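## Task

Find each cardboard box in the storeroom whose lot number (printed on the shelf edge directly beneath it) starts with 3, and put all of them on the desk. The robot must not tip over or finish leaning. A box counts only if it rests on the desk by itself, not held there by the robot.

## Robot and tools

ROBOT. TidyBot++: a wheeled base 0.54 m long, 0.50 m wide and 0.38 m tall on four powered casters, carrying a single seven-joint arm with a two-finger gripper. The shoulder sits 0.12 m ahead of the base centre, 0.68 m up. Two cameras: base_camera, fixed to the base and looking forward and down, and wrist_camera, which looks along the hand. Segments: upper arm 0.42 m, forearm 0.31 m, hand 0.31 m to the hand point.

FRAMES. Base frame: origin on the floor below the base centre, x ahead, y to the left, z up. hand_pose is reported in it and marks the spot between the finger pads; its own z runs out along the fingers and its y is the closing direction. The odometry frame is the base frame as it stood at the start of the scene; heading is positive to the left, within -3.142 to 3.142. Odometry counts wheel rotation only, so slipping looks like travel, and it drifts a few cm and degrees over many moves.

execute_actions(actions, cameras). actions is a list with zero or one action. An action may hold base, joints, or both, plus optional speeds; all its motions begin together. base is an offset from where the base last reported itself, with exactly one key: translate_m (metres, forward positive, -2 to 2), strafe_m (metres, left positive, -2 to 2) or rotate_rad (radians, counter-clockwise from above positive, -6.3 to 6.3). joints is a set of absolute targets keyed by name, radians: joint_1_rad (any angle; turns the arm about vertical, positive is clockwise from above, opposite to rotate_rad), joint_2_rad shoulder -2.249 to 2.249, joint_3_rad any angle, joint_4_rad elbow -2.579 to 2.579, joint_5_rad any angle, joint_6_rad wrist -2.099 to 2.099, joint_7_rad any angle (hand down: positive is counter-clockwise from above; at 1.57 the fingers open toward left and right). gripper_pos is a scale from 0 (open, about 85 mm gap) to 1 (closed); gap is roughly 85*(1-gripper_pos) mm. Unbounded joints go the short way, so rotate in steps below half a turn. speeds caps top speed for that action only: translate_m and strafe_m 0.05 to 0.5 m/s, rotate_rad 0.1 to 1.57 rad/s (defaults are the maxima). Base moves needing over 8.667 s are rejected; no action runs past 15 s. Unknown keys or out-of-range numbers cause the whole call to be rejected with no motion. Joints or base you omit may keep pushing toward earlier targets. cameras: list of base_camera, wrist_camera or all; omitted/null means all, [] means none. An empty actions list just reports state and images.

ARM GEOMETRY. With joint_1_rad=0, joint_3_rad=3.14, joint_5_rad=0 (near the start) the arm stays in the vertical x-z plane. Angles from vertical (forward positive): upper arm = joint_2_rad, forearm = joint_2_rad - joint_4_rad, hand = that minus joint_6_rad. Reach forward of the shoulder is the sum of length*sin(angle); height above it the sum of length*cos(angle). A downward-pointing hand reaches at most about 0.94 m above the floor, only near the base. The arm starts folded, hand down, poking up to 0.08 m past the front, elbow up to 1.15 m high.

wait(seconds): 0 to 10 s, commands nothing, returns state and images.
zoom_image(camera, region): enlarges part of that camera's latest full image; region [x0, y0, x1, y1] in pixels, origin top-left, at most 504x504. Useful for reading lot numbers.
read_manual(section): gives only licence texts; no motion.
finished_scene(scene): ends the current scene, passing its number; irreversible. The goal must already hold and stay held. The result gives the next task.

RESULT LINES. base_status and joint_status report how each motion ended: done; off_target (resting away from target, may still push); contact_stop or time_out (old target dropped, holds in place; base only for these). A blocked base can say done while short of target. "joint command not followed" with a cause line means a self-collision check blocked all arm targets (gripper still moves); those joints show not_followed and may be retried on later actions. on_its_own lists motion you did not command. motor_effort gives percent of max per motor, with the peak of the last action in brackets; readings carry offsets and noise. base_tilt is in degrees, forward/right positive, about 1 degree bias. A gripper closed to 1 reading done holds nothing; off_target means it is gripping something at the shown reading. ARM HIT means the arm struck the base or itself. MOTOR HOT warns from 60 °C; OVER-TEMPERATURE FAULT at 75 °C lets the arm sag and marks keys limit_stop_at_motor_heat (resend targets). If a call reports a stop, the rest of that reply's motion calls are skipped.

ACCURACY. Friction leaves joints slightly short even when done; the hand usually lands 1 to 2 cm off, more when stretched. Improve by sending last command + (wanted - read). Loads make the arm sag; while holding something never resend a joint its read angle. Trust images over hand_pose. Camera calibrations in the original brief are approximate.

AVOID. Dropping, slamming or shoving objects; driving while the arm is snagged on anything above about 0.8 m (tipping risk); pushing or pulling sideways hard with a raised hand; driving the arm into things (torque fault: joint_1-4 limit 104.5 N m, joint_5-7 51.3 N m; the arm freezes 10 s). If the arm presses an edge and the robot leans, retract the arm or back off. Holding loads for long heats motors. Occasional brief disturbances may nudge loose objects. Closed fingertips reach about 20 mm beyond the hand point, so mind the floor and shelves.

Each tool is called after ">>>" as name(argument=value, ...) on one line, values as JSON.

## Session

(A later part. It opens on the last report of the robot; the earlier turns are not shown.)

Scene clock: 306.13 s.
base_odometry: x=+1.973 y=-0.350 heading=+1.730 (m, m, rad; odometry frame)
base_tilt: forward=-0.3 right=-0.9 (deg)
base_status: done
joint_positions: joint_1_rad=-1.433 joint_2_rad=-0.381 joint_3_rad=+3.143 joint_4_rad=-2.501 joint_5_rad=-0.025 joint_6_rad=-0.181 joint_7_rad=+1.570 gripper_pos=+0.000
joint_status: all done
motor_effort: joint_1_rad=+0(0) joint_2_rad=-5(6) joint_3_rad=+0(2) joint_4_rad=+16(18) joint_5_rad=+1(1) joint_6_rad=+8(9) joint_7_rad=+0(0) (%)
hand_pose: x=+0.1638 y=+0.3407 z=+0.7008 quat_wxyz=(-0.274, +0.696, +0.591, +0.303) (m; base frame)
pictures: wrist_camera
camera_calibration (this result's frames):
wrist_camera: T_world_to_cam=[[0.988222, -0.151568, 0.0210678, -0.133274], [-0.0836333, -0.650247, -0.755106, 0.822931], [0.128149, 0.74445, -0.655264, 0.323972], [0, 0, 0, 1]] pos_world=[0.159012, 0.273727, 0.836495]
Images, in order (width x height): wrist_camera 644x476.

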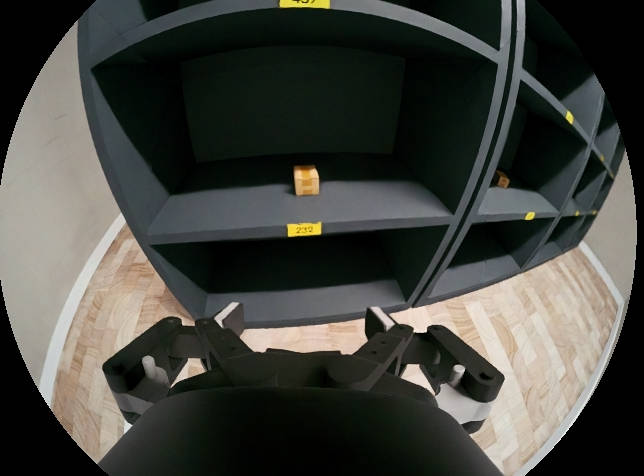

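>>> zoom_image(camera="wrist_camera", region=[270, 200, 340, 250])

>>> execute_actions(actions=[{"base":{"translate_m":0.85},"joints":{"joint_6_rad":-0.05}}], cameras=["wrist_camera"])

Region (270, 200, 340, 250) of wrist_camera's 644x476 image, scaled by 7.200; it fills the top 360 rows of this view, and the rest is white.

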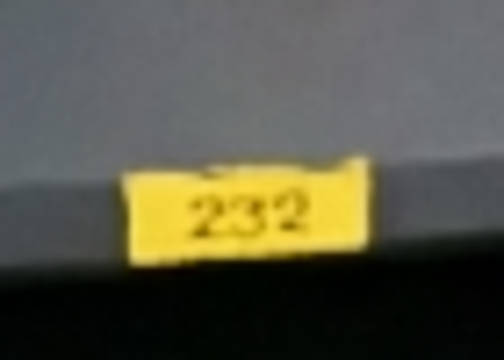

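Scene clock: 311.50 s.
base_odometry: x=+1.839 y=+0.489 heading=+1.730 (m, m, rad; odometry frame)
base_tilt: forward=-0.2 right=-1.0 (deg)
base_status: done
joint_positions: joint_1_rad=-1.433 joint_2_rad=-0.381 joint_3_rad=+3.143 joint_4_rad=-2.499 joint_5_rad=-0.025 joint_6_rad=-0.085 joint_7_rad=+1.570 gripper_pos=+0.000
joint_status: all done
motor_effort: joint_1_rad=+1(1) joint_2_rad=-5(6) joint_3_rad=+0(1) joint_4_rad=+17(18) joint_5_rad=+1(1) joint_6_rad=+8(9) joint_7_rad=+0(1) (%)
hand_pose: x=+0.1672 y=+0.3601 z=+0.7253 quat_wxyz=(-0.303, +0.680, +0.577, +0.337) (m; base frame)
pictures: wrist_camera
camera_calibration (this result's frames):
wrist_camera: T_world_to_cam=[[0.987626, -0.155437, 0.0208273, -0.13252], [-0.0730445, -0.573448, -0.815979, 0.869008], [0.138777, 0.804361, -0.577706, 0.245519], [0, 0, 0, 1]] pos_world=[0.160284, 0.280246, 0.85369]
Images, in order (width x height): wrist_camera 644x476.

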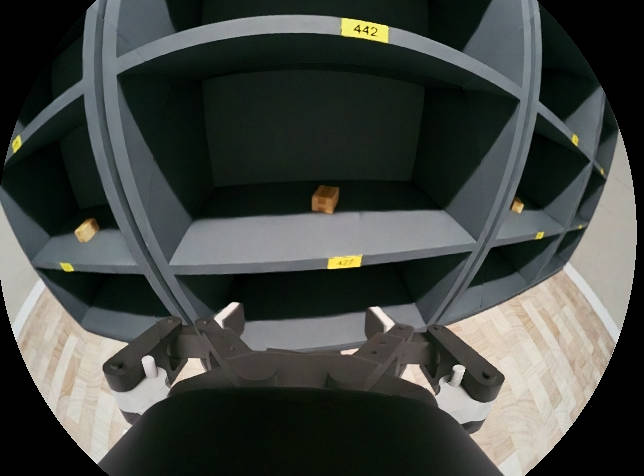

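>>> zoom_image(camera="wrist_camera", region=[310, 240, 380, 290])

>>> execute_actions(actions=[{"base":{"translate_m":0.85}}])

Region (310, 240, 380, 290) of wrist_camera's 644x476 image, scaled by 7.200; it fills the top 360 rows of this view, and the rest is white.

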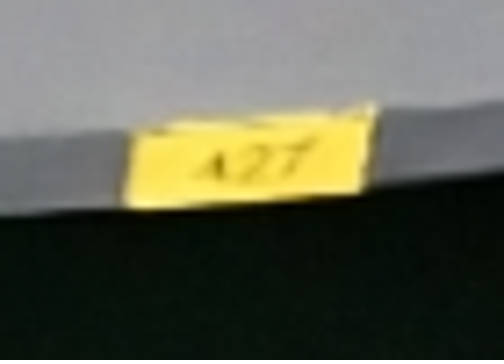

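Scene clock: 317.43 s.
base_odometry: x=+1.705 y=+1.329 heading=+1.730 (m, m, rad; odometry frame)
base_tilt: forward=-0.3 right=-1.0 (deg)
base_status: done
joint_positions: joint_1_rad=-1.434 joint_2_rad=-0.381 joint_3_rad=+3.143 joint_4_rad=-2.499 joint_5_rad=-0.025 joint_6_rad=-0.085 joint_7_rad=+1.570 gripper_pos=+0.000
joint_status: not commanded
motor_effort: joint_1_rad=+1(0) joint_2_rad=-6(6) joint_3_rad=+0(1) joint_4_rad=+17(17) joint_5_rad=+1(1) joint_6_rad=+8(8) joint_7_rad=+0(0) (%)
hand_pose: x=+0.1671 y=+0.3601 z=+0.7253 quat_wxyz=(-0.303, +0.680, +0.577, +0.337) (m; base frame)
pictures: base_camera, wrist_camera
camera_calibration (this result's frames):
wrist_camera: T_world_to_cam=[[0.987659, -0.155227, 0.0208313, -0.132526], [-0.0729191, -0.573464, -0.815979, 0.868993], [0.138608, 0.80439, -0.577706, 0.245539], [0, 0, 0, 1]] pos_world=[0.160223, 0.280255, 0.85369]
Images, in order (width x height): base_camera 644x364, wrist_camera 644x476.

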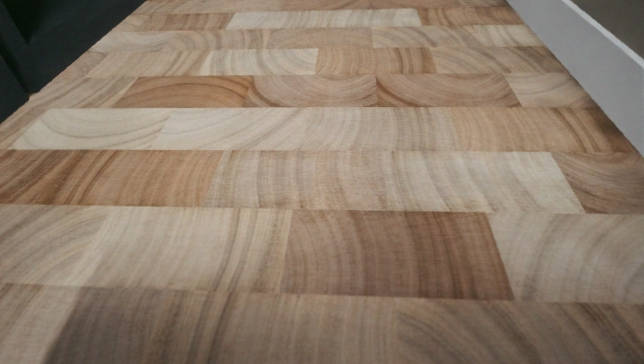

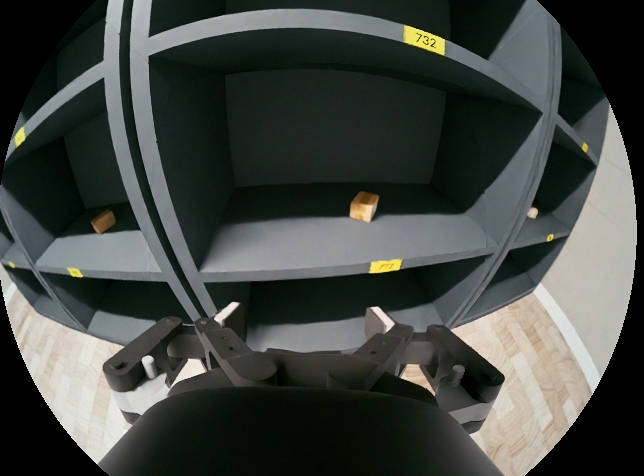

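>>> zoom_image(camera="wrist_camera", region=[350, 240, 420, 290])

>>> execute_actions(actions=[{"base":{"translate_m":0.9}}])

Region (350, 240, 420, 290) of wrist_camera's 644x476 image, scaled by 7.200; it fills the top 360 rows of this view, and the rest is white.

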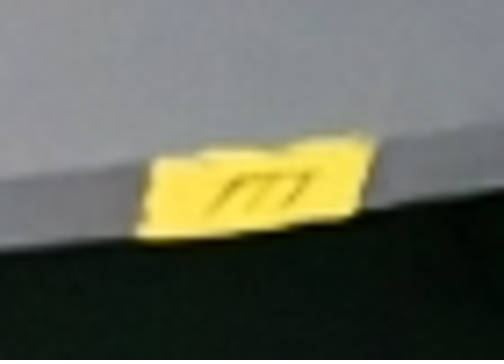

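Scene clock: 323.43 s.
base_odometry: x=+1.562 y=+2.218 heading=+1.730 (m, m, rad; odometry frame)
base_tilt: forward=-0.3 right=-1.0 (deg)
base_status: done
joint_positions: joint_1_rad=-1.434 joint_2_rad=-0.381 joint_3_rad=+3.143 joint_4_rad=-2.499 joint_5_rad=-0.025 joint_6_rad=-0.085 joint_7_rad=+1.570 gripper_pos=+0.000
joint_status: not commanded
motor_effort: joint_1_rad=+1(1) joint_2_rad=-5(6) joint_3_rad=+0(1) joint_4_rad=+17(17) joint_5_rad=+1(1) joint_6_rad=+9(8) joint_7_rad=+0(0) (%)
hand_pose: x=+0.1671 y=+0.3602 z=+0.7253 quat_wxyz=(-0.303, +0.680, +0.577, +0.337) (m; base frame)
pictures: base_camera, wrist_camera
camera_calibration (this result's frames):
wrist_camera: T_world_to_cam=[[0.987684, -0.155065, 0.0208357, -0.132533], [-0.0728217, -0.573477, -0.815979, 0.868981], [0.138479, 0.804412, -0.577706, 0.245555], [0, 0, 0, 1]] pos_world=[0.160177, 0.280262, 0.85369]
Images, in order (width x height): base_camera 644x364, wrist_camera 644x476.

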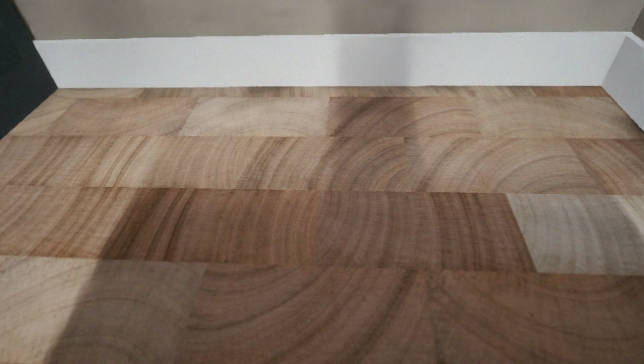

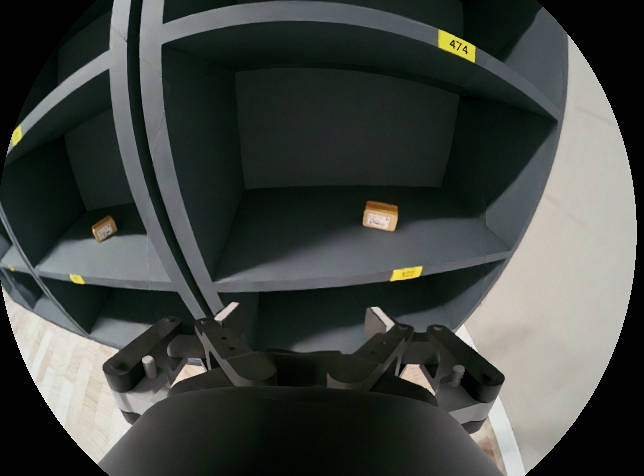

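>>> zoom_image(camera="wrist_camera", region=[370, 250, 440, 300])

Region (370, 250, 440, 300) of wrist_camera's 644x476 image, scaled by 7.200; it fills the top 360 rows of this view, and the rest is white.

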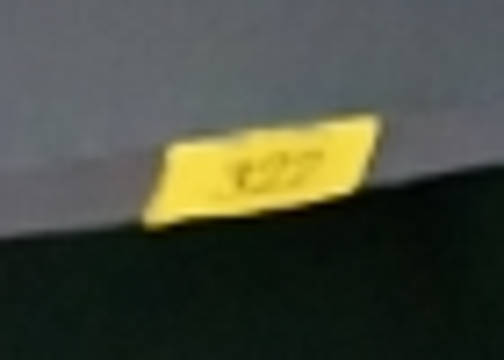

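>>> execute_actions(actions=[{"base":{"translate_m":0.3},"joints":{"joint_1_rad":-1.571}}])

>>> zoom_image(camera="wrist_camera", region=[260, 170, 400, 310])

Scene clock: 395.17 s.
base_odometry: x=+1.515 y=+2.514 heading=+1.729 (m, m, rad; odometry frame)
base_tilt: forward=-0.3 right=-1.0 (deg)
base_status: done
joint_positions: joint_1_rad=-1.557 joint_2_rad=-0.381 joint_3_rad=+3.143 joint_4_rad=-2.499 joint_5_rad=-0.025 joint_6_rad=-0.085 joint_7_rad=+1.570 gripper_pos=+0.000
joint_status: all done
motor_effort: joint_1_rad=+1(2) joint_2_rad=-5(7) joint_3_rad=+0(0) joint_4_rad=+16(17) joint_5_rad=+1(1) joint_6_rad=+8(8) joint_7_rad=+0(0) (%)
hand_pose: x=+0.1224 y=+0.3633 z=+0.7253 quat_wxyz=(-0.323, +0.643, +0.618, +0.317) (m; base frame)
pictures: base_camera, wrist_camera
camera_calibration (this result's frames):
wrist_camera: T_world_to_cam=[[0.999258, -0.0323802, 0.0208371, -0.133911], [-0.00171695, -0.578079, -0.815979, 0.860519], [0.0384671, 0.815338, -0.577706, 0.257456], [0, 0, 0, 1]] pos_world=[0.125385, 0.283199, 0.85369]
Images, in order (width x height): base_camera 644x364, wrist_camera 644x476.

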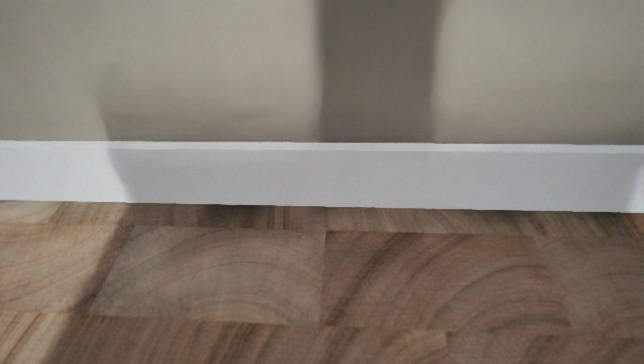

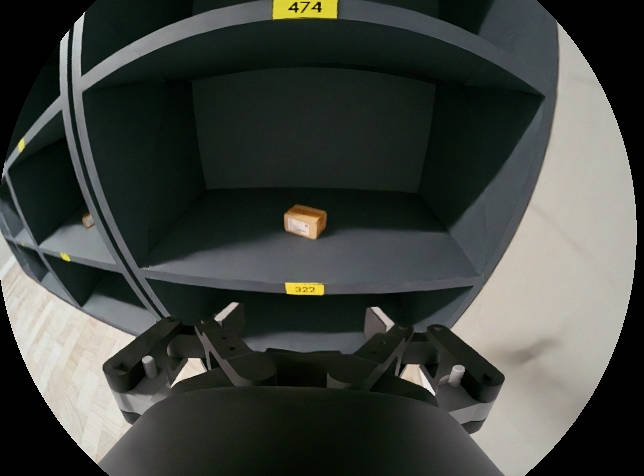

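Region (260, 170, 400, 310) of wrist_camera's 644x476 image, scaled by 3.600.

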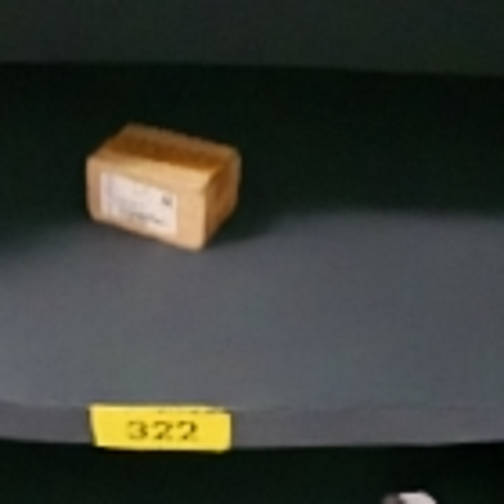

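>>> execute_actions(actions=[{"base":{"translate_m":-0.3},"joints":{"joint_1_rad":-1.19,"joint_2_rad":0.302,"joint_3_rad":3.14,"joint_4_rad":-2.043,"joint_5_rad":0,"joint_6_rad":-0.275,"joint_7_rad":0.0}}])

Scene clock: 405.60 s.
base_odometry: x=+1.563 y=+2.218 heading=+1.729 (m, m, rad; odometry frame)
base_tilt: forward=-0.3 right=-1.0 (deg)
base_status: done
joint_positions: joint_1_rad=-1.205 joint_2_rad=+0.290 joint_3_rad=+3.141 joint_4_rad=-2.053 joint_5_rad=-0.025 joint_6_rad=-0.229 joint_7_rad=+0.019 gripper_pos=+0.000
joint_status: all done
motor_effort: joint_1_rad=+0(2) joint_2_rad=-26(29) joint_3_rad=+0(1) joint_4_rad=+13(17) joint_5_rad=+1(2) joint_6_rad=+5(7) joint_7_rad=+0(1) (%)
hand_pose: x=+0.2992 y=+0.4805 z=+0.6031 quat_wxyz=(-0.277, +0.944, -0.176, +0.047) (m; base frame)
pictures: base_camera, wrist_camera
camera_calibration (this result's frames):
wrist_camera: T_world_to_cam=[[-0.280363, -0.810762, -0.513869, 0.775103], [-0.940384, 0.339377, -0.0223891, 0.190284], [0.192547, 0.476957, -0.857576, 0.369859], [0, 0, 0, 1]] pos_world=[0.325035, 0.387439, 0.719744]
Images, in order (width x height): base_camera 644x364, wrist_camera 644x476.

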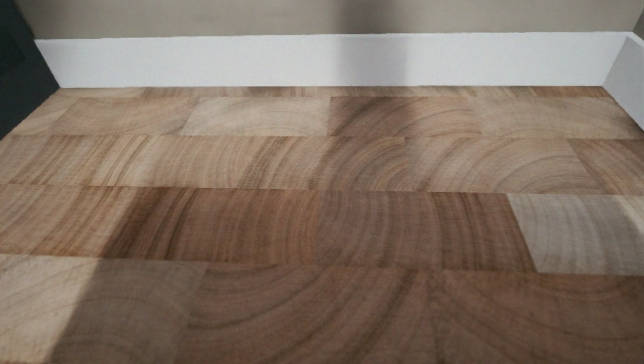

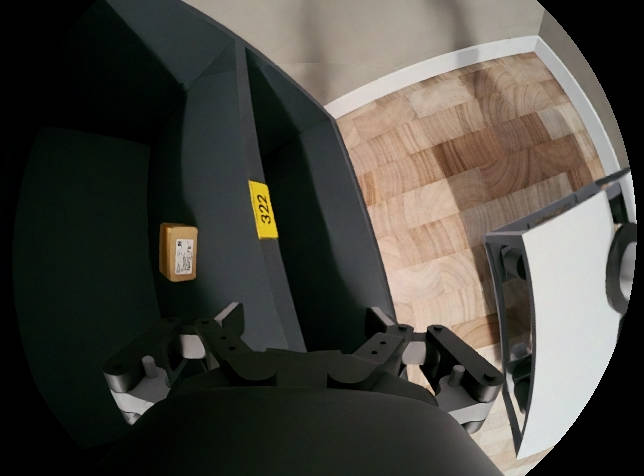

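>>> execute_actions(actions=[{"joints":{"joint_2_rad":0.611,"joint_4_rad":-1.50,"joint_6_rad":-0.53}}], cameras=["wrist_camera"])

Scene clock: 411.77 s.
base_odometry: x=+1.563 y=+2.218 heading=+1.729 (m, m, rad; odometry frame)
base_tilt: forward=-0.4 right=-1.0 (deg)
base_status: not commanded
joint_positions: joint_1_rad=-1.205 joint_2_rad=+0.594 joint_3_rad=+3.141 joint_4_rad=-1.509 joint_5_rad=-0.025 joint_6_rad=-0.483 joint_7_rad=+0.019 gripper_pos=+0.000
joint_status: all done
motor_effort: joint_1_rad=+0(1) joint_2_rad=-39(40) joint_3_rad=-1(1) joint_4_rad=+15(15) joint_5_rad=+1(1) joint_6_rad=+5(5) joint_7_rad=+1(0) (%)
hand_pose: x=+0.3536 y=+0.6280 z=+0.6063 quat_wxyz=(-0.271, +0.946, -0.175, +0.043) (m; base frame)
pictures: wrist_camera
camera_calibration (this result's frames):
wrist_camera: T_world_to_cam=[[-0.280715, -0.817915, -0.50221, 0.909158], [-0.942256, 0.334413, -0.0179521, 0.192546], [0.182629, 0.468171, -0.864559, 0.304988], [0, 0, 0, 1]] pos_world=[0.380943, 0.536437, 0.723725]
Images, in order (width x height): wrist_camera 644x476.

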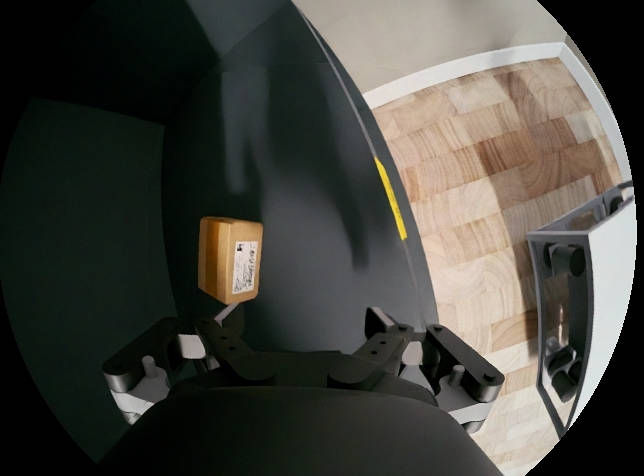

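>>> execute_actions(actions=[{"base":{"translate_m":0.03},"joints":{"joint_2_rad":0.96,"joint_4_rad":-0.79,"joint_6_rad":-0.90},"speeds":{"translate_m":0.05}}], cameras=["wrist_camera"])

Scene clock: 421.53 s.
base_odometry: x=+1.558 y=+2.248 heading=+1.729 (m, m, rad; odometry frame)
base_tilt: forward=-0.3 right=-1.0 (deg)
base_status: done
joint_positions: joint_1_rad=-1.199 joint_2_rad=+0.941 joint_3_rad=+3.141 joint_4_rad=-0.801 joint_5_rad=-0.025 joint_6_rad=-0.856 joint_7_rad=+0.019 gripper_pos=+0.000
joint_status: all done
motor_effort: joint_1_rad=+1(4) joint_2_rad=-50(50) joint_3_rad=-1(2) joint_4_rad=+17(17) joint_5_rad=+1(1) joint_6_rad=+4(5) joint_7_rad=+0(0) (%)
hand_pose: x=+0.4062 y=+0.7585 z=+0.6099 quat_wxyz=(-0.266, +0.947, -0.174, +0.040) (m; base frame)
pictures: wrist_camera
camera_calibration (this result's frames):
wrist_camera: T_world_to_cam=[[-0.281823, -0.822959, -0.493268, 1.0313], [-0.943348, 0.331504, -0.0141042, 0.198777], [0.175128, 0.461349, -0.869763, 0.248843], [0, 0, 0, 1]] pos_world=[0.434582, 0.668023, 0.727948]
Images, in order (width x height): wrist_camera 644x476.

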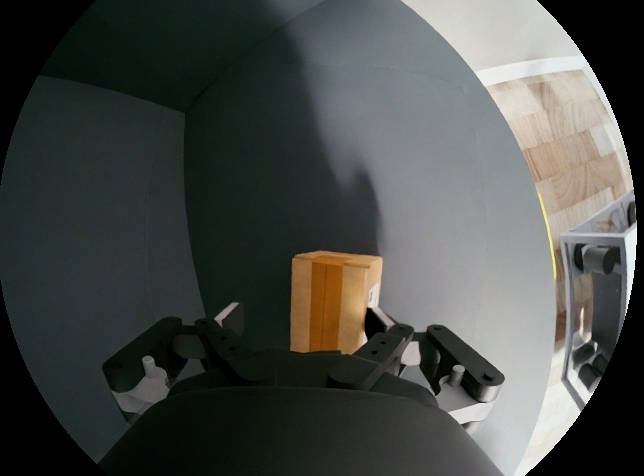

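>>> execute_actions(actions=[{"joints":{"joint_2_rad":0.73,"joint_4_rad":-1.24,"joint_6_rad":-0.647}}], cameras=[])

>>> execute_actions(actions=[{"base":{"strafe_m":0.075},"speeds":{"strafe_m":0.05}}], cameras=[])

>>> execute_actions(actions=[{"base":{"translate_m":0.028},"speeds":{"translate_m":0.05}}])

Scene clock: 448.20 s.
base_odometry: x=+1.558 y=+2.248 heading=+1.729 (m, m, rad; odometry frame)
base_tilt: forward=-0.3 right=-1.0 (deg)
base_status: not commanded
joint_positions: joint_1_rad=-1.199 joint_2_rad=+0.750 joint_3_rad=+3.141 joint_4_rad=-1.231 joint_5_rad=-0.025 joint_6_rad=-0.693 joint_7_rad=+0.019 gripper_pos=+0.000
joint_status: all done
motor_effort: joint_1_rad=+1(1) joint_2_rad=-44(51) joint_3_rad=-1(1) joint_4_rad=+16(18) joint_5_rad=+1(1) joint_6_rad=+4(5) joint_7_rad=+0(1) (%)
hand_pose: x=+0.3722 y=+0.6689 z=+0.5865 quat_wxyz=(-0.229, +0.956, -0.178, +0.035) (m; base frame)
pictures: none
No camera images: the call's "cameras" was empty. Leave "cameras" out to get every camera's image.

Scene clock: 450.20 s.
base_odometry: x=+1.484 y=+2.235 heading=+1.730 (m, m, rad; odometry frame)
base_tilt: forward=-0.3 right=-1.0 (deg)
base_status: done
joint_positions: joint_1_rad=-1.199 joint_2_rad=+0.748 joint_3_rad=+3.141 joint_4_rad=-1.232 joint_5_rad=-0.025 joint_6_rad=-0.692 joint_7_rad=+0.019 gripper_pos=+0.000
joint_status: not commanded
motor_effort: joint_1_rad=+0(1) joint_2_rad=-44(45) joint_3_rad=-1(2) joint_4_rad=+16(16) joint_5_rad=+1(1) joint_6_rad=+5(5) joint_7_rad=+1(1) (%)
hand_pose: x=+0.3725 y=+0.6691 z=+0.5876 quat_wxyz=(-0.230, +0.956, -0.178, +0.035) (m; base frame)
pictures: none
No camera images: the call's "cameras" was empty. Leave "cameras" out to get every camera's image.

Scene clock: 451.23 s.
base_odometry: x=+1.479 y=+2.263 heading=+1.730 (m, m, rad; odometry frame)
base_tilt: forward=-0.2 right=-1.0 (deg)
base_status: done
joint_positions: joint_1_rad=-1.197 joint_2_rad=+0.748 joint_3_rad=+3.141 joint_4_rad=-1.232 joint_5_rad=-0.025 joint_6_rad=-0.691 joint_7_rad=+0.019 gripper_pos=+0.000
joint_status: not commanded
motor_effort: joint_1_rad=+1(5) joint_2_rad=-43(44) joint_3_rad=-1(2) joint_4_rad=+16(16) joint_5_rad=+1(1) joint_6_rad=+4(4) joint_7_rad=+0(0) (%)
hand_pose: x=+0.3740 y=+0.6685 z=+0.5877 quat_wxyz=(-0.230, +0.956, -0.179, +0.035) (m; base frame)
pictures: base_camera, wrist_camera
camera_calibration (this result's frames):
wrist_camera: T_world_to_cam=[[-0.299053, -0.853224, -0.427288, 0.925122], [-0.941568, 0.336569, -0.0130826, 0.193346], [0.154974, 0.398409, -0.904021, 0.346368], [0, 0, 0, 1]] pos_world=[0.405031, 0.586267, 0.710947]
Images, in order (width x height): base_camera 644x364, wrist_camera 644x476.

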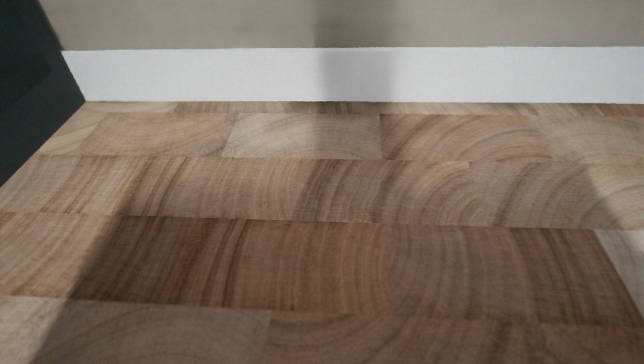

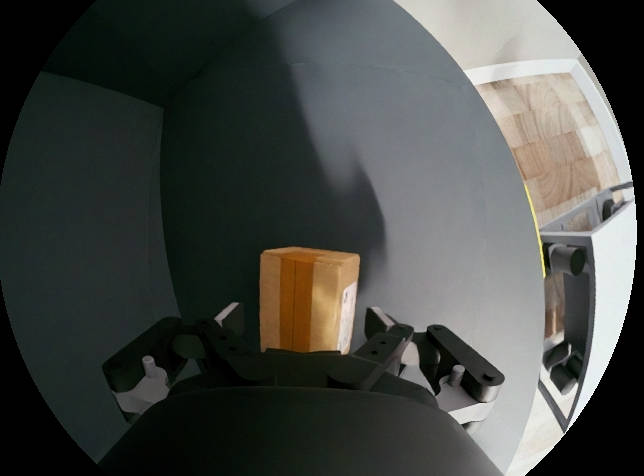

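>>> execute_actions(actions=[{"joints":{"joint_2_rad":1.005,"joint_4_rad":-0.69,"joint_6_rad":-1.27}}], cameras=["wrist_camera"])

Scene clock: 456.03 s.
base_odometry: x=+1.479 y=+2.263 heading=+1.730 (m, m, rad; odometry frame)
base_tilt: forward=-0.2 right=-1.1 (deg)
base_status: not commanded
joint_positions: joint_1_rad=-1.197 joint_2_rad=+0.989 joint_3_rad=+3.141 joint_4_rad=-0.701 joint_5_rad=-0.025 joint_6_rad=-1.226 joint_7_rad=+0.019 gripper_pos=+0.000
joint_status: all done
motor_effort: joint_1_rad=+1(0) joint_2_rad=-50(51) joint_3_rad=-1(1) joint_4_rad=+15(16) joint_5_rad=+1(0) joint_6_rad=+3(5) joint_7_rad=+1(0) (%)
hand_pose: x=+0.3784 y=+0.6859 z=+0.5722 quat_wxyz=(-0.113, +0.977, -0.178, +0.009) (m; base frame)
pictures: wrist_camera
camera_calibration (this result's frames):
wrist_camera: T_world_to_cam=[[-0.316456, -0.928132, -0.19603, 0.860271], [-0.946486, 0.322745, -0.000151148, 0.195337], [0.063408, 0.185491, -0.980598, 0.549296], [0, 0, 0, 1]] pos_world=[0.422292, 0.633511, 0.707307]
Images, in order (width x height): wrist_camera 644x476.

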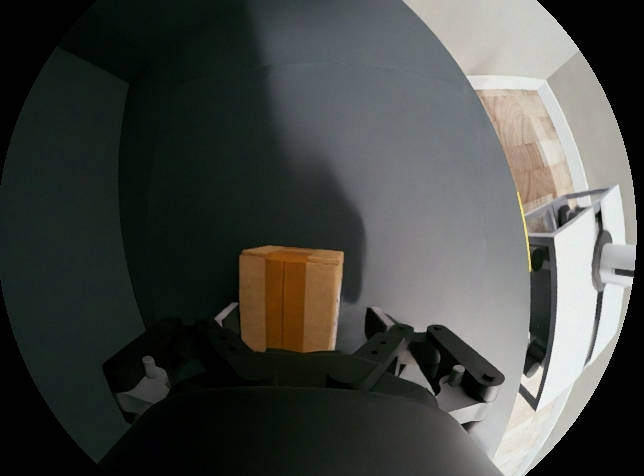

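>>> execute_actions(actions=[{"base":{"strafe_m":0.02},"speeds":{"strafe_m":0.05}}], cameras=["wrist_camera"])

Scene clock: 460.67 s.
base_odometry: x=+1.460 y=+2.260 heading=+1.730 (m, m, rad; odometry frame)
base_tilt: forward=-0.2 right=-1.1 (deg)
base_status: done
joint_positions: joint_1_rad=-1.196 joint_2_rad=+0.990 joint_3_rad=+3.141 joint_4_rad=-0.700 joint_5_rad=-0.025 joint_6_rad=-1.227 joint_7_rad=+0.019 gripper_pos=+0.000
joint_status: not commanded
motor_effort: joint_1_rad=+0(2) joint_2_rad=-51(52) joint_3_rad=-1(2) joint_4_rad=+16(17) joint_5_rad=+1(0) joint_6_rad=+2(3) joint_7_rad=+0(0) (%)
hand_pose: x=+0.3786 y=+0.6859 z=+0.5722 quat_wxyz=(-0.113, +0.977, -0.178, +0.009) (m; base frame)
pictures: wrist_camera
camera_calibration (this result's frames):
wrist_camera: T_world_to_cam=[[-0.316613, -0.928145, -0.19571, 0.860179], [-0.946431, 0.322906, -0.000261852, 0.195458], [0.0634392, 0.185144, -0.980662, 0.549507], [0, 0, 0, 1]] pos_world=[0.422471, 0.633518, 0.707278]
Images, in order (width x height): wrist_camera 644x476.

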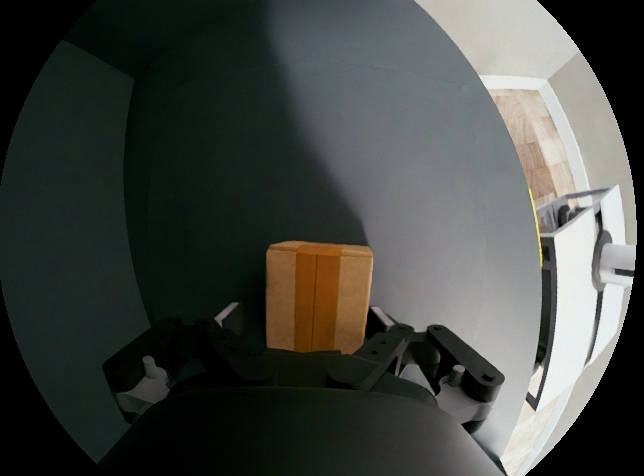

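>>> execute_actions(actions=[{"joints":{"joint_2_rad":1.04,"joint_6_rad":-1.29}}], cameras=["wrist_camera"])

Scene clock: 465.87 s.
base_odometry: x=+1.460 y=+2.260 heading=+1.730 (m, m, rad; odometry frame)
base_tilt: forward=-0.2 right=-1.0 (deg)
base_status: not commanded
joint_positions: joint_1_rad=-1.196 joint_2_rad=+1.019 joint_3_rad=+3.141 joint_4_rad=-0.690 joint_5_rad=-0.025 joint_6_rad=-1.246 joint_7_rad=+0.019 gripper_pos=+0.000
joint_status: all done
motor_effort: joint_1_rad=+1(0) joint_2_rad=-50(51) joint_3_rad=-1(2) joint_4_rad=+15(16) joint_5_rad=+1(0) joint_6_rad=+1(2) joint_7_rad=+1(1) (%)
hand_pose: x=+0.3764 y=+0.6804 z=+0.5535 quat_wxyz=(-0.094, +0.979, -0.179, +0.006) (m; base frame)
pictures: wrist_camera
camera_calibration (this result's frames):
wrist_camera: T_world_to_cam=[[-0.318646, -0.934597, -0.158092, 0.835081], [-0.946579, 0.322469, 0.0015497, 0.194489], [0.0495312, 0.15014, -0.987423, 0.565129], [0, 0, 0, 1]] pos_world=[0.422203, 0.6329, 0.68974]
Images, in order (width x height): wrist_camera 644x476.

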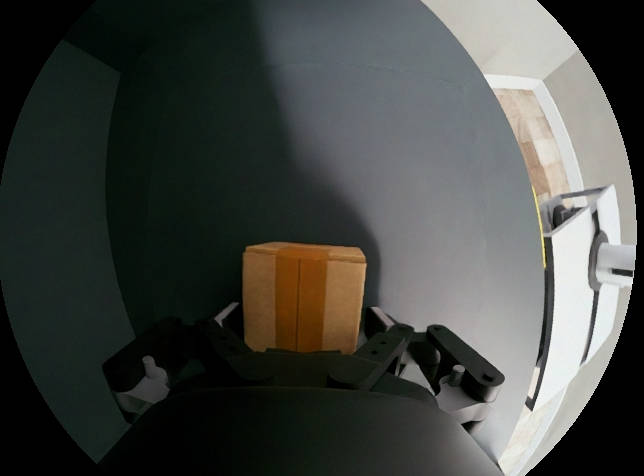

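>>> execute_actions(actions=[{"joints":{"gripper_pos":1.0}}], cameras=["wrist_camera"])

Scene clock: 469.10 s.
base_odometry: x=+1.460 y=+2.260 heading=+1.730 (m, m, rad; odometry frame)
base_tilt: forward=-0.3 right=-1.0 (deg)
base_status: not commanded
joint_positions: joint_1_rad=-1.196 joint_2_rad=+1.014 joint_3_rad=+3.141 joint_4_rad=-0.683 joint_5_rad=-0.025 joint_6_rad=-1.255 joint_7_rad=+0.019 gripper_pos=+0.348
joint_status: gripper_pos off_target (ended at +0.348, target +1.000)
motor_effort: joint_1_rad=+1(0) joint_2_rad=-45(47) joint_3_rad=-1(1) joint_4_rad=+14(14) joint_5_rad=+1(1) joint_6_rad=+3(4) joint_7_rad=+0(0) (%)
hand_pose: x=+0.3766 y=+0.6810 z=+0.5595 quat_wxyz=(-0.096, +0.979, -0.179, +0.006) (m; base frame)
pictures: wrist_camera
camera_calibration (this result's frames):
wrist_camera: T_world_to_cam=[[-0.318203, -0.934024, -0.162314, 0.838511], [-0.946649, 0.322264, 0.00137887, 0.194754], [0.05102, 0.154093, -0.986738, 0.567351], [0, 0, 0, 1]] pos_world=[0.422234, 0.633003, 0.69566]
Images, in order (width x height): wrist_camera 644x476.

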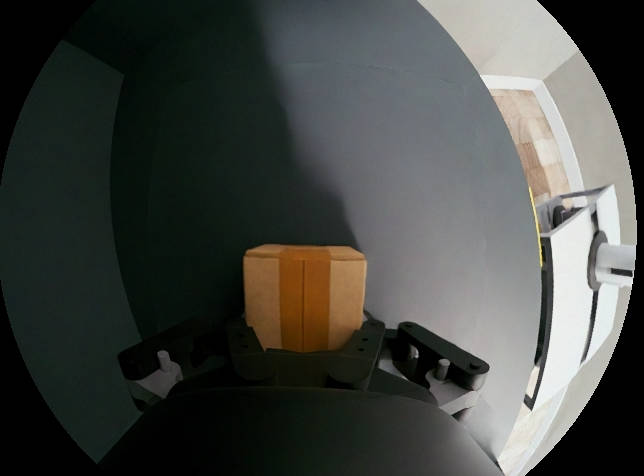

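>>> execute_actions(actions=[{"joints":{"joint_2_rad":0.975}}], cameras=[])

>>> execute_actions(actions=[{"base":{"strafe_m":-0.19},"speeds":{"strafe_m":0.1}}])

Scene clock: 478.40 s.
base_odometry: x=+1.460 y=+2.260 heading=+1.730 (m, m, rad; odometry frame)
base_tilt: forward=-0.3 right=-1.1 (deg)
base_status: not commanded
joint_positions: joint_1_rad=-1.196 joint_2_rad=+1.006 joint_3_rad=+3.141 joint_4_rad=-0.688 joint_5_rad=-0.025 joint_6_rad=-1.255 joint_7_rad=+0.019 gripper_pos=+0.348
joint_status: all done
motor_effort: joint_1_rad=+1(0) joint_2_rad=-52(52) joint_3_rad=-1(2) joint_4_rad=+16(16) joint_5_rad=+0(1) joint_6_rad=+2(2) joint_7_rad=+0(0) (%)
hand_pose: x=+0.3763 y=+0.6801 z=+0.5629 quat_wxyz=(-0.097, +0.979, -0.178, +0.006) (m; base frame)
pictures: none
No camera images: the call's "cameras" was empty. Leave "cameras" out to get every camera's image.

Scene clock: 480.87 s.
base_odometry: x=+1.647 y=+2.290 heading=+1.730 (m, m, rad; odometry frame)
base_tilt: forward=-0.3 right=-1.0 (deg)
base_status: done
joint_positions: joint_1_rad=-1.196 joint_2_rad=+1.002 joint_3_rad=+3.141 joint_4_rad=-0.688 joint_5_rad=-0.025 joint_6_rad=-1.255 joint_7_rad=+0.019 gripper_pos=+0.348
joint_status: not commanded
motor_effort: joint_1_rad=+0(3) joint_2_rad=-51(54) joint_3_rad=-2(2) joint_4_rad=+17(17) joint_5_rad=+1(0) joint_6_rad=+2(3) joint_7_rad=+1(0) (%)
hand_pose: x=+0.3766 y=+0.6805 z=+0.5660 quat_wxyz=(-0.099, +0.979, -0.178, +0.007) (m; base frame)
pictures: base_camera, wrist_camera
camera_calibration (this result's frames):
wrist_camera: T_world_to_cam=[[-0.317811, -0.933089, -0.168347, 0.841643], [-0.94664, 0.322292, 0.000746367, 0.195217], [0.0535604, 0.159601, -0.985728, 0.568602], [0, 0, 0, 1]] pos_world=[0.421829, 0.631661, 0.702029]
Images, in order (width x height): base_camera 644x364, wrist_camera 644x476.

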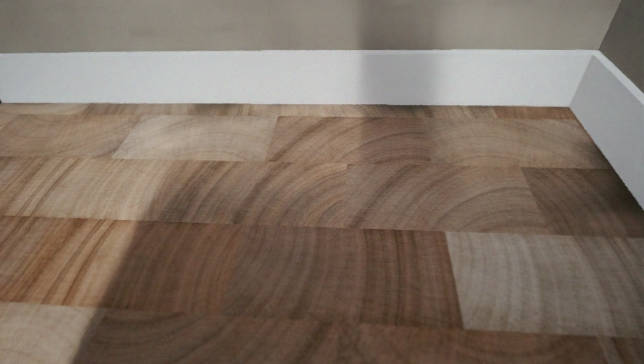

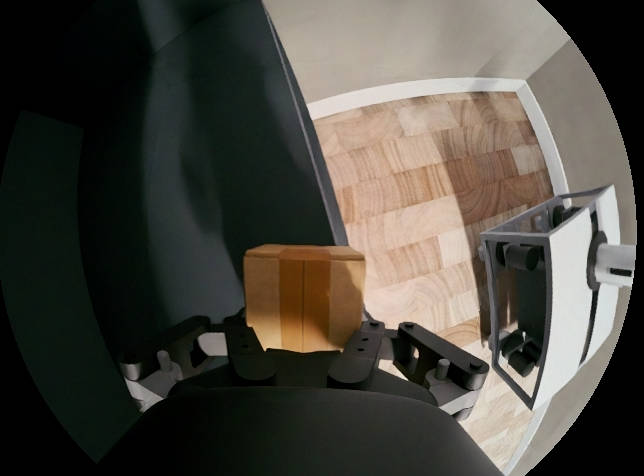

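>>> execute_actions(actions=[{"joints":{"joint_2_rad":0.44,"joint_4_rad":-1.66,"joint_6_rad":-0.79},"speeds":{}}])

action 0: "speeds" must be an object that gives a speed for at least one key that is commanded beside it, as in {"translate_m": 0.5}; or leave "speeds" out

>>> execute_actions(actions=[{"joints":{"joint_2_rad":0.44,"joint_4_rad":-1.66,"joint_6_rad":-0.79}}])

Scene clock: 486.50 s.
base_odometry: x=+1.647 y=+2.290 heading=+1.730 (m, m, rad; odometry frame)
base_tilt: forward=-0.3 right=-1.0 (deg)
base_status: not commanded
joint_positions: joint_1_rad=-1.196 joint_2_rad=+0.465 joint_3_rad=+3.141 joint_4_rad=-1.656 joint_5_rad=-0.025 joint_6_rad=-0.838 joint_7_rad=+0.019 gripper_pos=+0.348
joint_status: all done
motor_effort: joint_1_rad=+1(1) joint_2_rad=-34(51) joint_3_rad=-1(1) joint_4_rad=+14(17) joint_5_rad=+1(1) joint_6_rad=+2(2) joint_7_rad=+1(0) (%)
hand_pose: x=+0.2997 y=+0.4805 z=+0.5876 quat_wxyz=(-0.092, +0.979, -0.183, +0.008) (m; base frame)
pictures: base_camera, wrist_camera
camera_calibration (this result's frames):
wrist_camera: T_world_to_cam=[[-0.326797, -0.932429, -0.154207, 0.628349], [-0.943587, 0.331115, -0.00246374, 0.183593], [0.0533576, 0.144703, -0.988035, 0.634502], [0, 0, 0, 1]] pos_world=[0.344723, 0.433286, 0.724258]
Images, in order (width x height): base_camera 644x364, wrist_camera 644x476.

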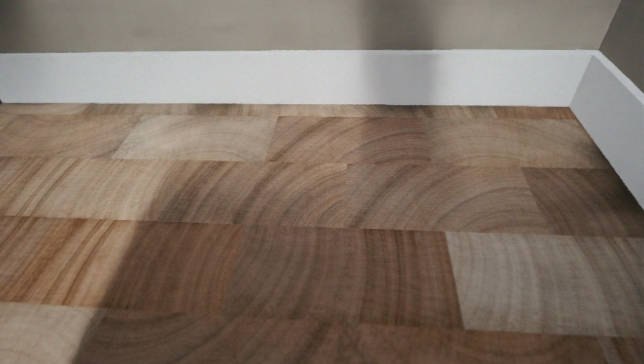

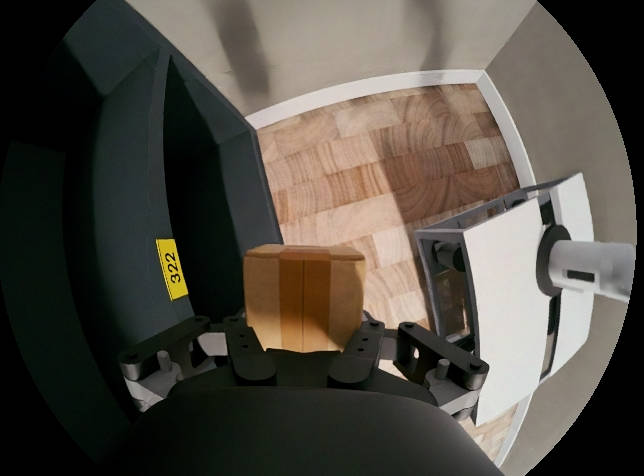

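>>> execute_actions(actions=[{"base":{"translate_m":-0.3},"joints":{"joint_1_rad":-0.0},"speeds":{"translate_m":0.3}}], cameras=[])

>>> execute_actions(actions=[{"base":{"strafe_m":0.2},"joints":{"joint_2_rad":0.0,"joint_4_rad":-1.9,"joint_6_rad":-1.1}}])

Scene clock: 494.80 s.
base_odometry: x=+1.695 y=+1.994 heading=+1.729 (m, m, rad; odometry frame)
base_tilt: forward=-0.3 right=-1.0 (deg)
base_status: done
joint_positions: joint_1_rad=-0.010 joint_2_rad=+0.463 joint_3_rad=+3.141 joint_4_rad=-1.657 joint_5_rad=-0.025 joint_6_rad=-0.834 joint_7_rad=+0.019 gripper_pos=+0.348
joint_status: all done
motor_effort: joint_1_rad=+1(3) joint_2_rad=-34(35) joint_3_rad=-1(2) joint_4_rad=+14(14) joint_5_rad=+1(0) joint_6_rad=+2(3) joint_7_rad=+0(0) (%)
hand_pose: x=+0.6333 y=+0.0126 z=+0.5884 quat_wxyz=(-0.073, +0.709, -0.699, +0.060) (m; base frame)
pictures: none
No camera images: the call's "cameras" was empty. Leave "cameras" out to get every camera's image.

Scene clock: 496.43 s.
base_odometry: x=+1.497 y=+1.962 heading=+1.730 (m, m, rad; odometry frame)
base_tilt: forward=-0.3 right=-0.9 (deg)
base_status: done
joint_positions: joint_1_rad=-0.006 joint_2_rad=+0.016 joint_3_rad=+3.138 joint_4_rad=-1.895 joint_5_rad=-0.024 joint_6_rad=-1.059 joint_7_rad=+0.019 gripper_pos=+0.348
joint_status: all done
motor_effort: joint_1_rad=+0(3) joint_2_rad=-19(36) joint_3_rad=+0(2) joint_4_rad=+15(15) joint_5_rad=+1(2) joint_6_rad=+2(2) joint_7_rad=+0(0) (%)
hand_pose: x=+0.4753 y=+0.0114 z=+0.6911 quat_wxyz=(-0.068, +0.711, -0.698, +0.053) (m; base frame)
pictures: base_camera, wrist_camera
camera_calibration (this result's frames):
wrist_camera: T_world_to_cam=[[-0.988342, -0.0507336, -0.143551, 0.561297], [-0.0511505, 0.998691, -0.000786706, 0.0719304], [0.143403, 0.00656519, -0.989643, 0.755156], [0, 0, 0, 1]] pos_world=[0.45014, -0.0483174, 0.827966]
Images, in order (width x height): base_camera 644x364, wrist_camera 644x476.

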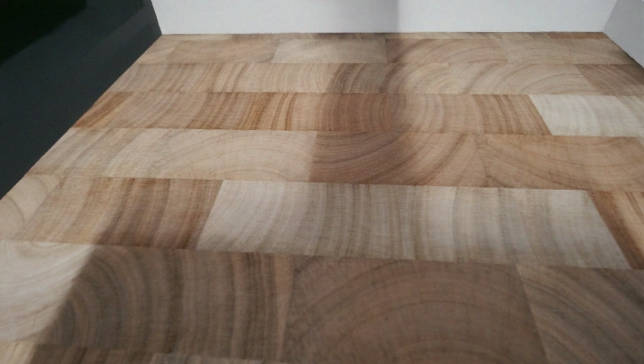

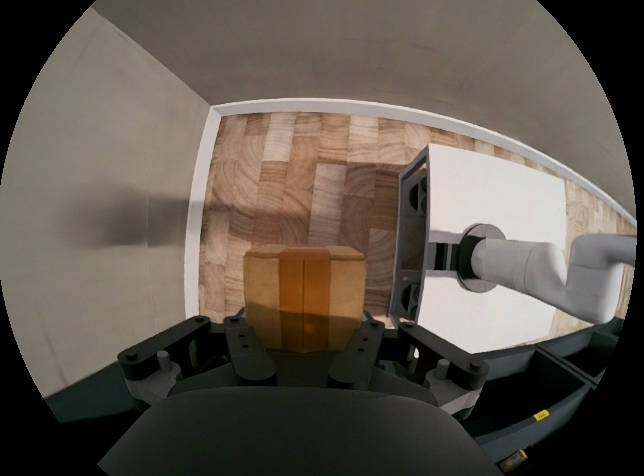

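>>> execute_actions(actions=[{"base":{"strafe_m":-0.1}}], cameras=[])

>>> execute_actions(actions=[{"base":{"translate_m":-1.6}}], cameras=["base_camera"])

>>> execute_actions(actions=[{"base":{"translate_m":-1.45}}])

Scene clock: 501.77 s.
base_odometry: x=+1.596 y=+1.978 heading=+1.730 (m, m, rad; odometry frame)
base_tilt: forward=-0.3 right=-0.9 (deg)
base_status: done
joint_positions: joint_1_rad=-0.005 joint_2_rad=+0.016 joint_3_rad=+3.140 joint_4_rad=-1.895 joint_5_rad=-0.023 joint_6_rad=-1.059 joint_7_rad=+0.019 gripper_pos=+0.348
joint_status: not commanded
motor_effort: joint_1_rad=+0(2) joint_2_rad=-17(19) joint_3_rad=-1(2) joint_4_rad=+15(15) joint_5_rad=+1(0) joint_6_rad=+2(2) joint_7_rad=+1(1) (%)
hand_pose: x=+0.4751 y=+0.0100 z=+0.6910 quat_wxyz=(-0.068, +0.710, -0.699, +0.054) (m; base frame)
pictures: none
No camera images: the call's "cameras" was empty. Leave "cameras" out to get every camera's image.

Scene clock: 506.33 s.
base_odometry: x=+1.849 y=+0.398 heading=+1.730 (m, m, rad; odometry frame)
base_tilt: forward=-0.3 right=-0.9 (deg)
base_status: done
joint_positions: joint_1_rad=-0.005 joint_2_rad=+0.014 joint_3_rad=+3.140 joint_4_rad=-1.898 joint_5_rad=-0.023 joint_6_rad=-1.061 joint_7_rad=+0.019 gripper_pos=+0.348
joint_status: not commanded
motor_effort: joint_1_rad=+0(0) joint_2_rad=-18(22) joint_3_rad=+0(1) joint_4_rad=+15(16) joint_5_rad=+1(0) joint_6_rad=+2(3) joint_7_rad=+0(0) (%)
hand_pose: x=+0.4733 y=+0.0100 z=+0.6907 quat_wxyz=(-0.067, +0.710, -0.699, +0.053) (m; base frame)
pictures: base_camera
Images, in order (width x height): base_camera 644x364.

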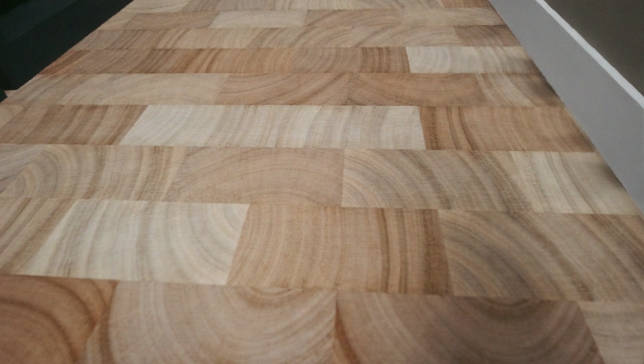

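Scene clock: 510.60 s.
base_odometry: x=+2.078 y=-1.034 heading=+1.730 (m, m, rad; odometry frame)
base_tilt: forward=-0.3 right=-0.9 (deg)
base_status: done
joint_positions: joint_1_rad=-0.005 joint_2_rad=+0.012 joint_3_rad=+3.140 joint_4_rad=-1.899 joint_5_rad=-0.023 joint_6_rad=-1.062 joint_7_rad=+0.019 gripper_pos=+0.348
joint_status: not commanded
motor_effort: joint_1_rad=+0(1) joint_2_rad=-18(21) joint_3_rad=+0(1) joint_4_rad=+15(16) joint_5_rad=+1(0) joint_6_rad=+1(3) joint_7_rad=+0(1) (%)
hand_pose: x=+0.4726 y=+0.0100 z=+0.6908 quat_wxyz=(-0.067, +0.710, -0.699, +0.052) (m; base frame)
pictures: base_camera, wrist_camera
camera_calibration (this result's frames):
wrist_camera: T_world_to_cam=[[-0.989009, -0.0479685, -0.139856, 0.556237], [-0.0482227, 0.998835, -0.00157263, 0.0724113], [0.139769, 0.0051889, -0.990171, 0.757328], [0, 0, 0, 1]] pos_world=[0.447765, -0.0495747, 0.827791]
Images, in order (width x height): base_camera 644x364, wrist_camera 644x476.

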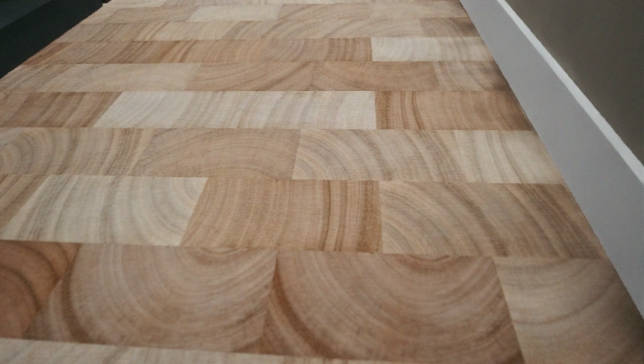

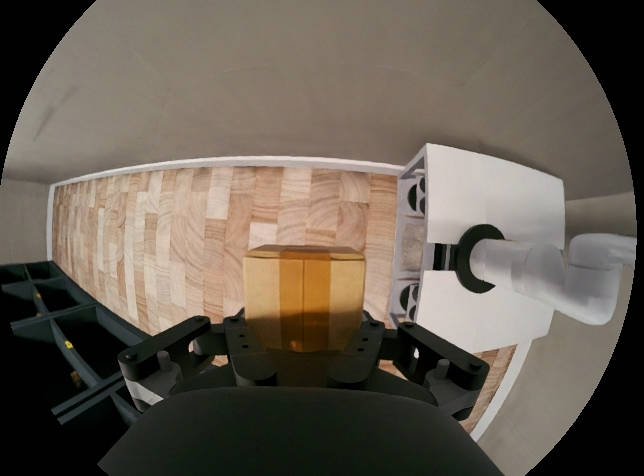

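>>> execute_actions(actions=[{"base":{"strafe_m":0.15}}], cameras=[])

>>> execute_actions(actions=[{"base":{"rotate_rad":1.571},"speeds":{"rotate_rad":0.8}}])

Scene clock: 518.03 s.
base_odometry: x=+1.930 y=-1.058 heading=+1.730 (m, m, rad; odometry frame)
base_tilt: forward=-0.3 right=-1.0 (deg)
base_status: done
joint_positions: joint_1_rad=-0.004 joint_2_rad=+0.012 joint_3_rad=+3.138 joint_4_rad=-1.899 joint_5_rad=-0.022 joint_6_rad=-1.062 joint_7_rad=+0.019 gripper_pos=+0.348
joint_status: not commanded
motor_effort: joint_1_rad=+1(2) joint_2_rad=-18(20) joint_3_rad=+0(2) joint_4_rad=+15(15) joint_5_rad=+1(1) joint_6_rad=+2(2) joint_7_rad=+1(0) (%)
hand_pose: x=+0.4725 y=+0.0101 z=+0.6908 quat_wxyz=(-0.066, +0.711, -0.698, +0.053) (m; base frame)
pictures: none
No camera images: the call's "cameras" was empty. Leave "cameras" out to get every camera's image.

Scene clock: 520.83 s.
base_odometry: x=+1.930 y=-1.057 heading=-2.983 (m, m, rad; odometry frame)
base_tilt: forward=-0.3 right=-1.0 (deg)
base_status: done
joint_positions: joint_1_rad=-0.004 joint_2_rad=+0.012 joint_3_rad=+3.139 joint_4_rad=-1.899 joint_5_rad=-0.022 joint_6_rad=-1.062 joint_7_rad=+0.019 gripper_pos=+0.348
joint_status: not commanded
motor_effort: joint_1_rad=+1(2) joint_2_rad=-19(20) joint_3_rad=-1(2) joint_4_rad=+15(15) joint_5_rad=+1(0) joint_6_rad=+2(2) joint_7_rad=+0(0) (%)
hand_pose: x=+0.4725 y=+0.0097 z=+0.6908 quat_wxyz=(-0.066, +0.710, -0.699, +0.053) (m; base frame)
pictures: base_camera, wrist_camera
camera_calibration (this result's frames):
wrist_camera: T_world_to_cam=[[-0.989013, -0.0485632, -0.139623, 0.555991], [-0.0486817, 0.998811, -0.00256884, 0.0735705], [0.139581, 0.00425645, -0.990201, 0.757426], [0, 0, 0, 1]] pos_world=[0.447742, -0.0497063, 0.827822]
Images, in order (width x height): base_camera 644x364, wrist_camera 644x476.

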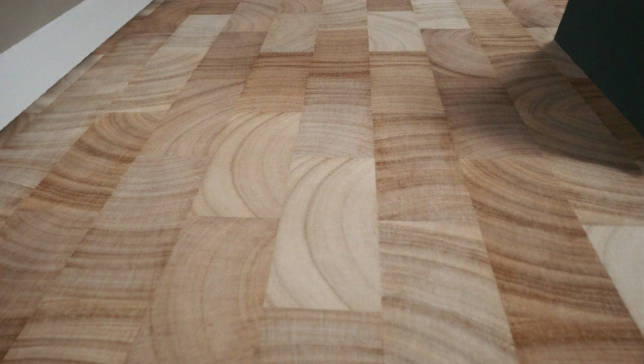

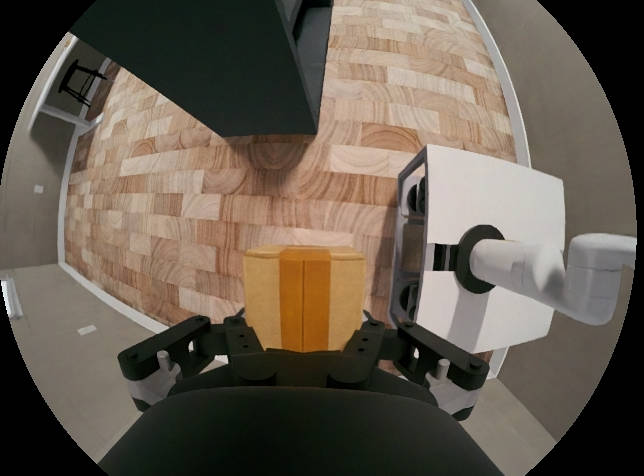

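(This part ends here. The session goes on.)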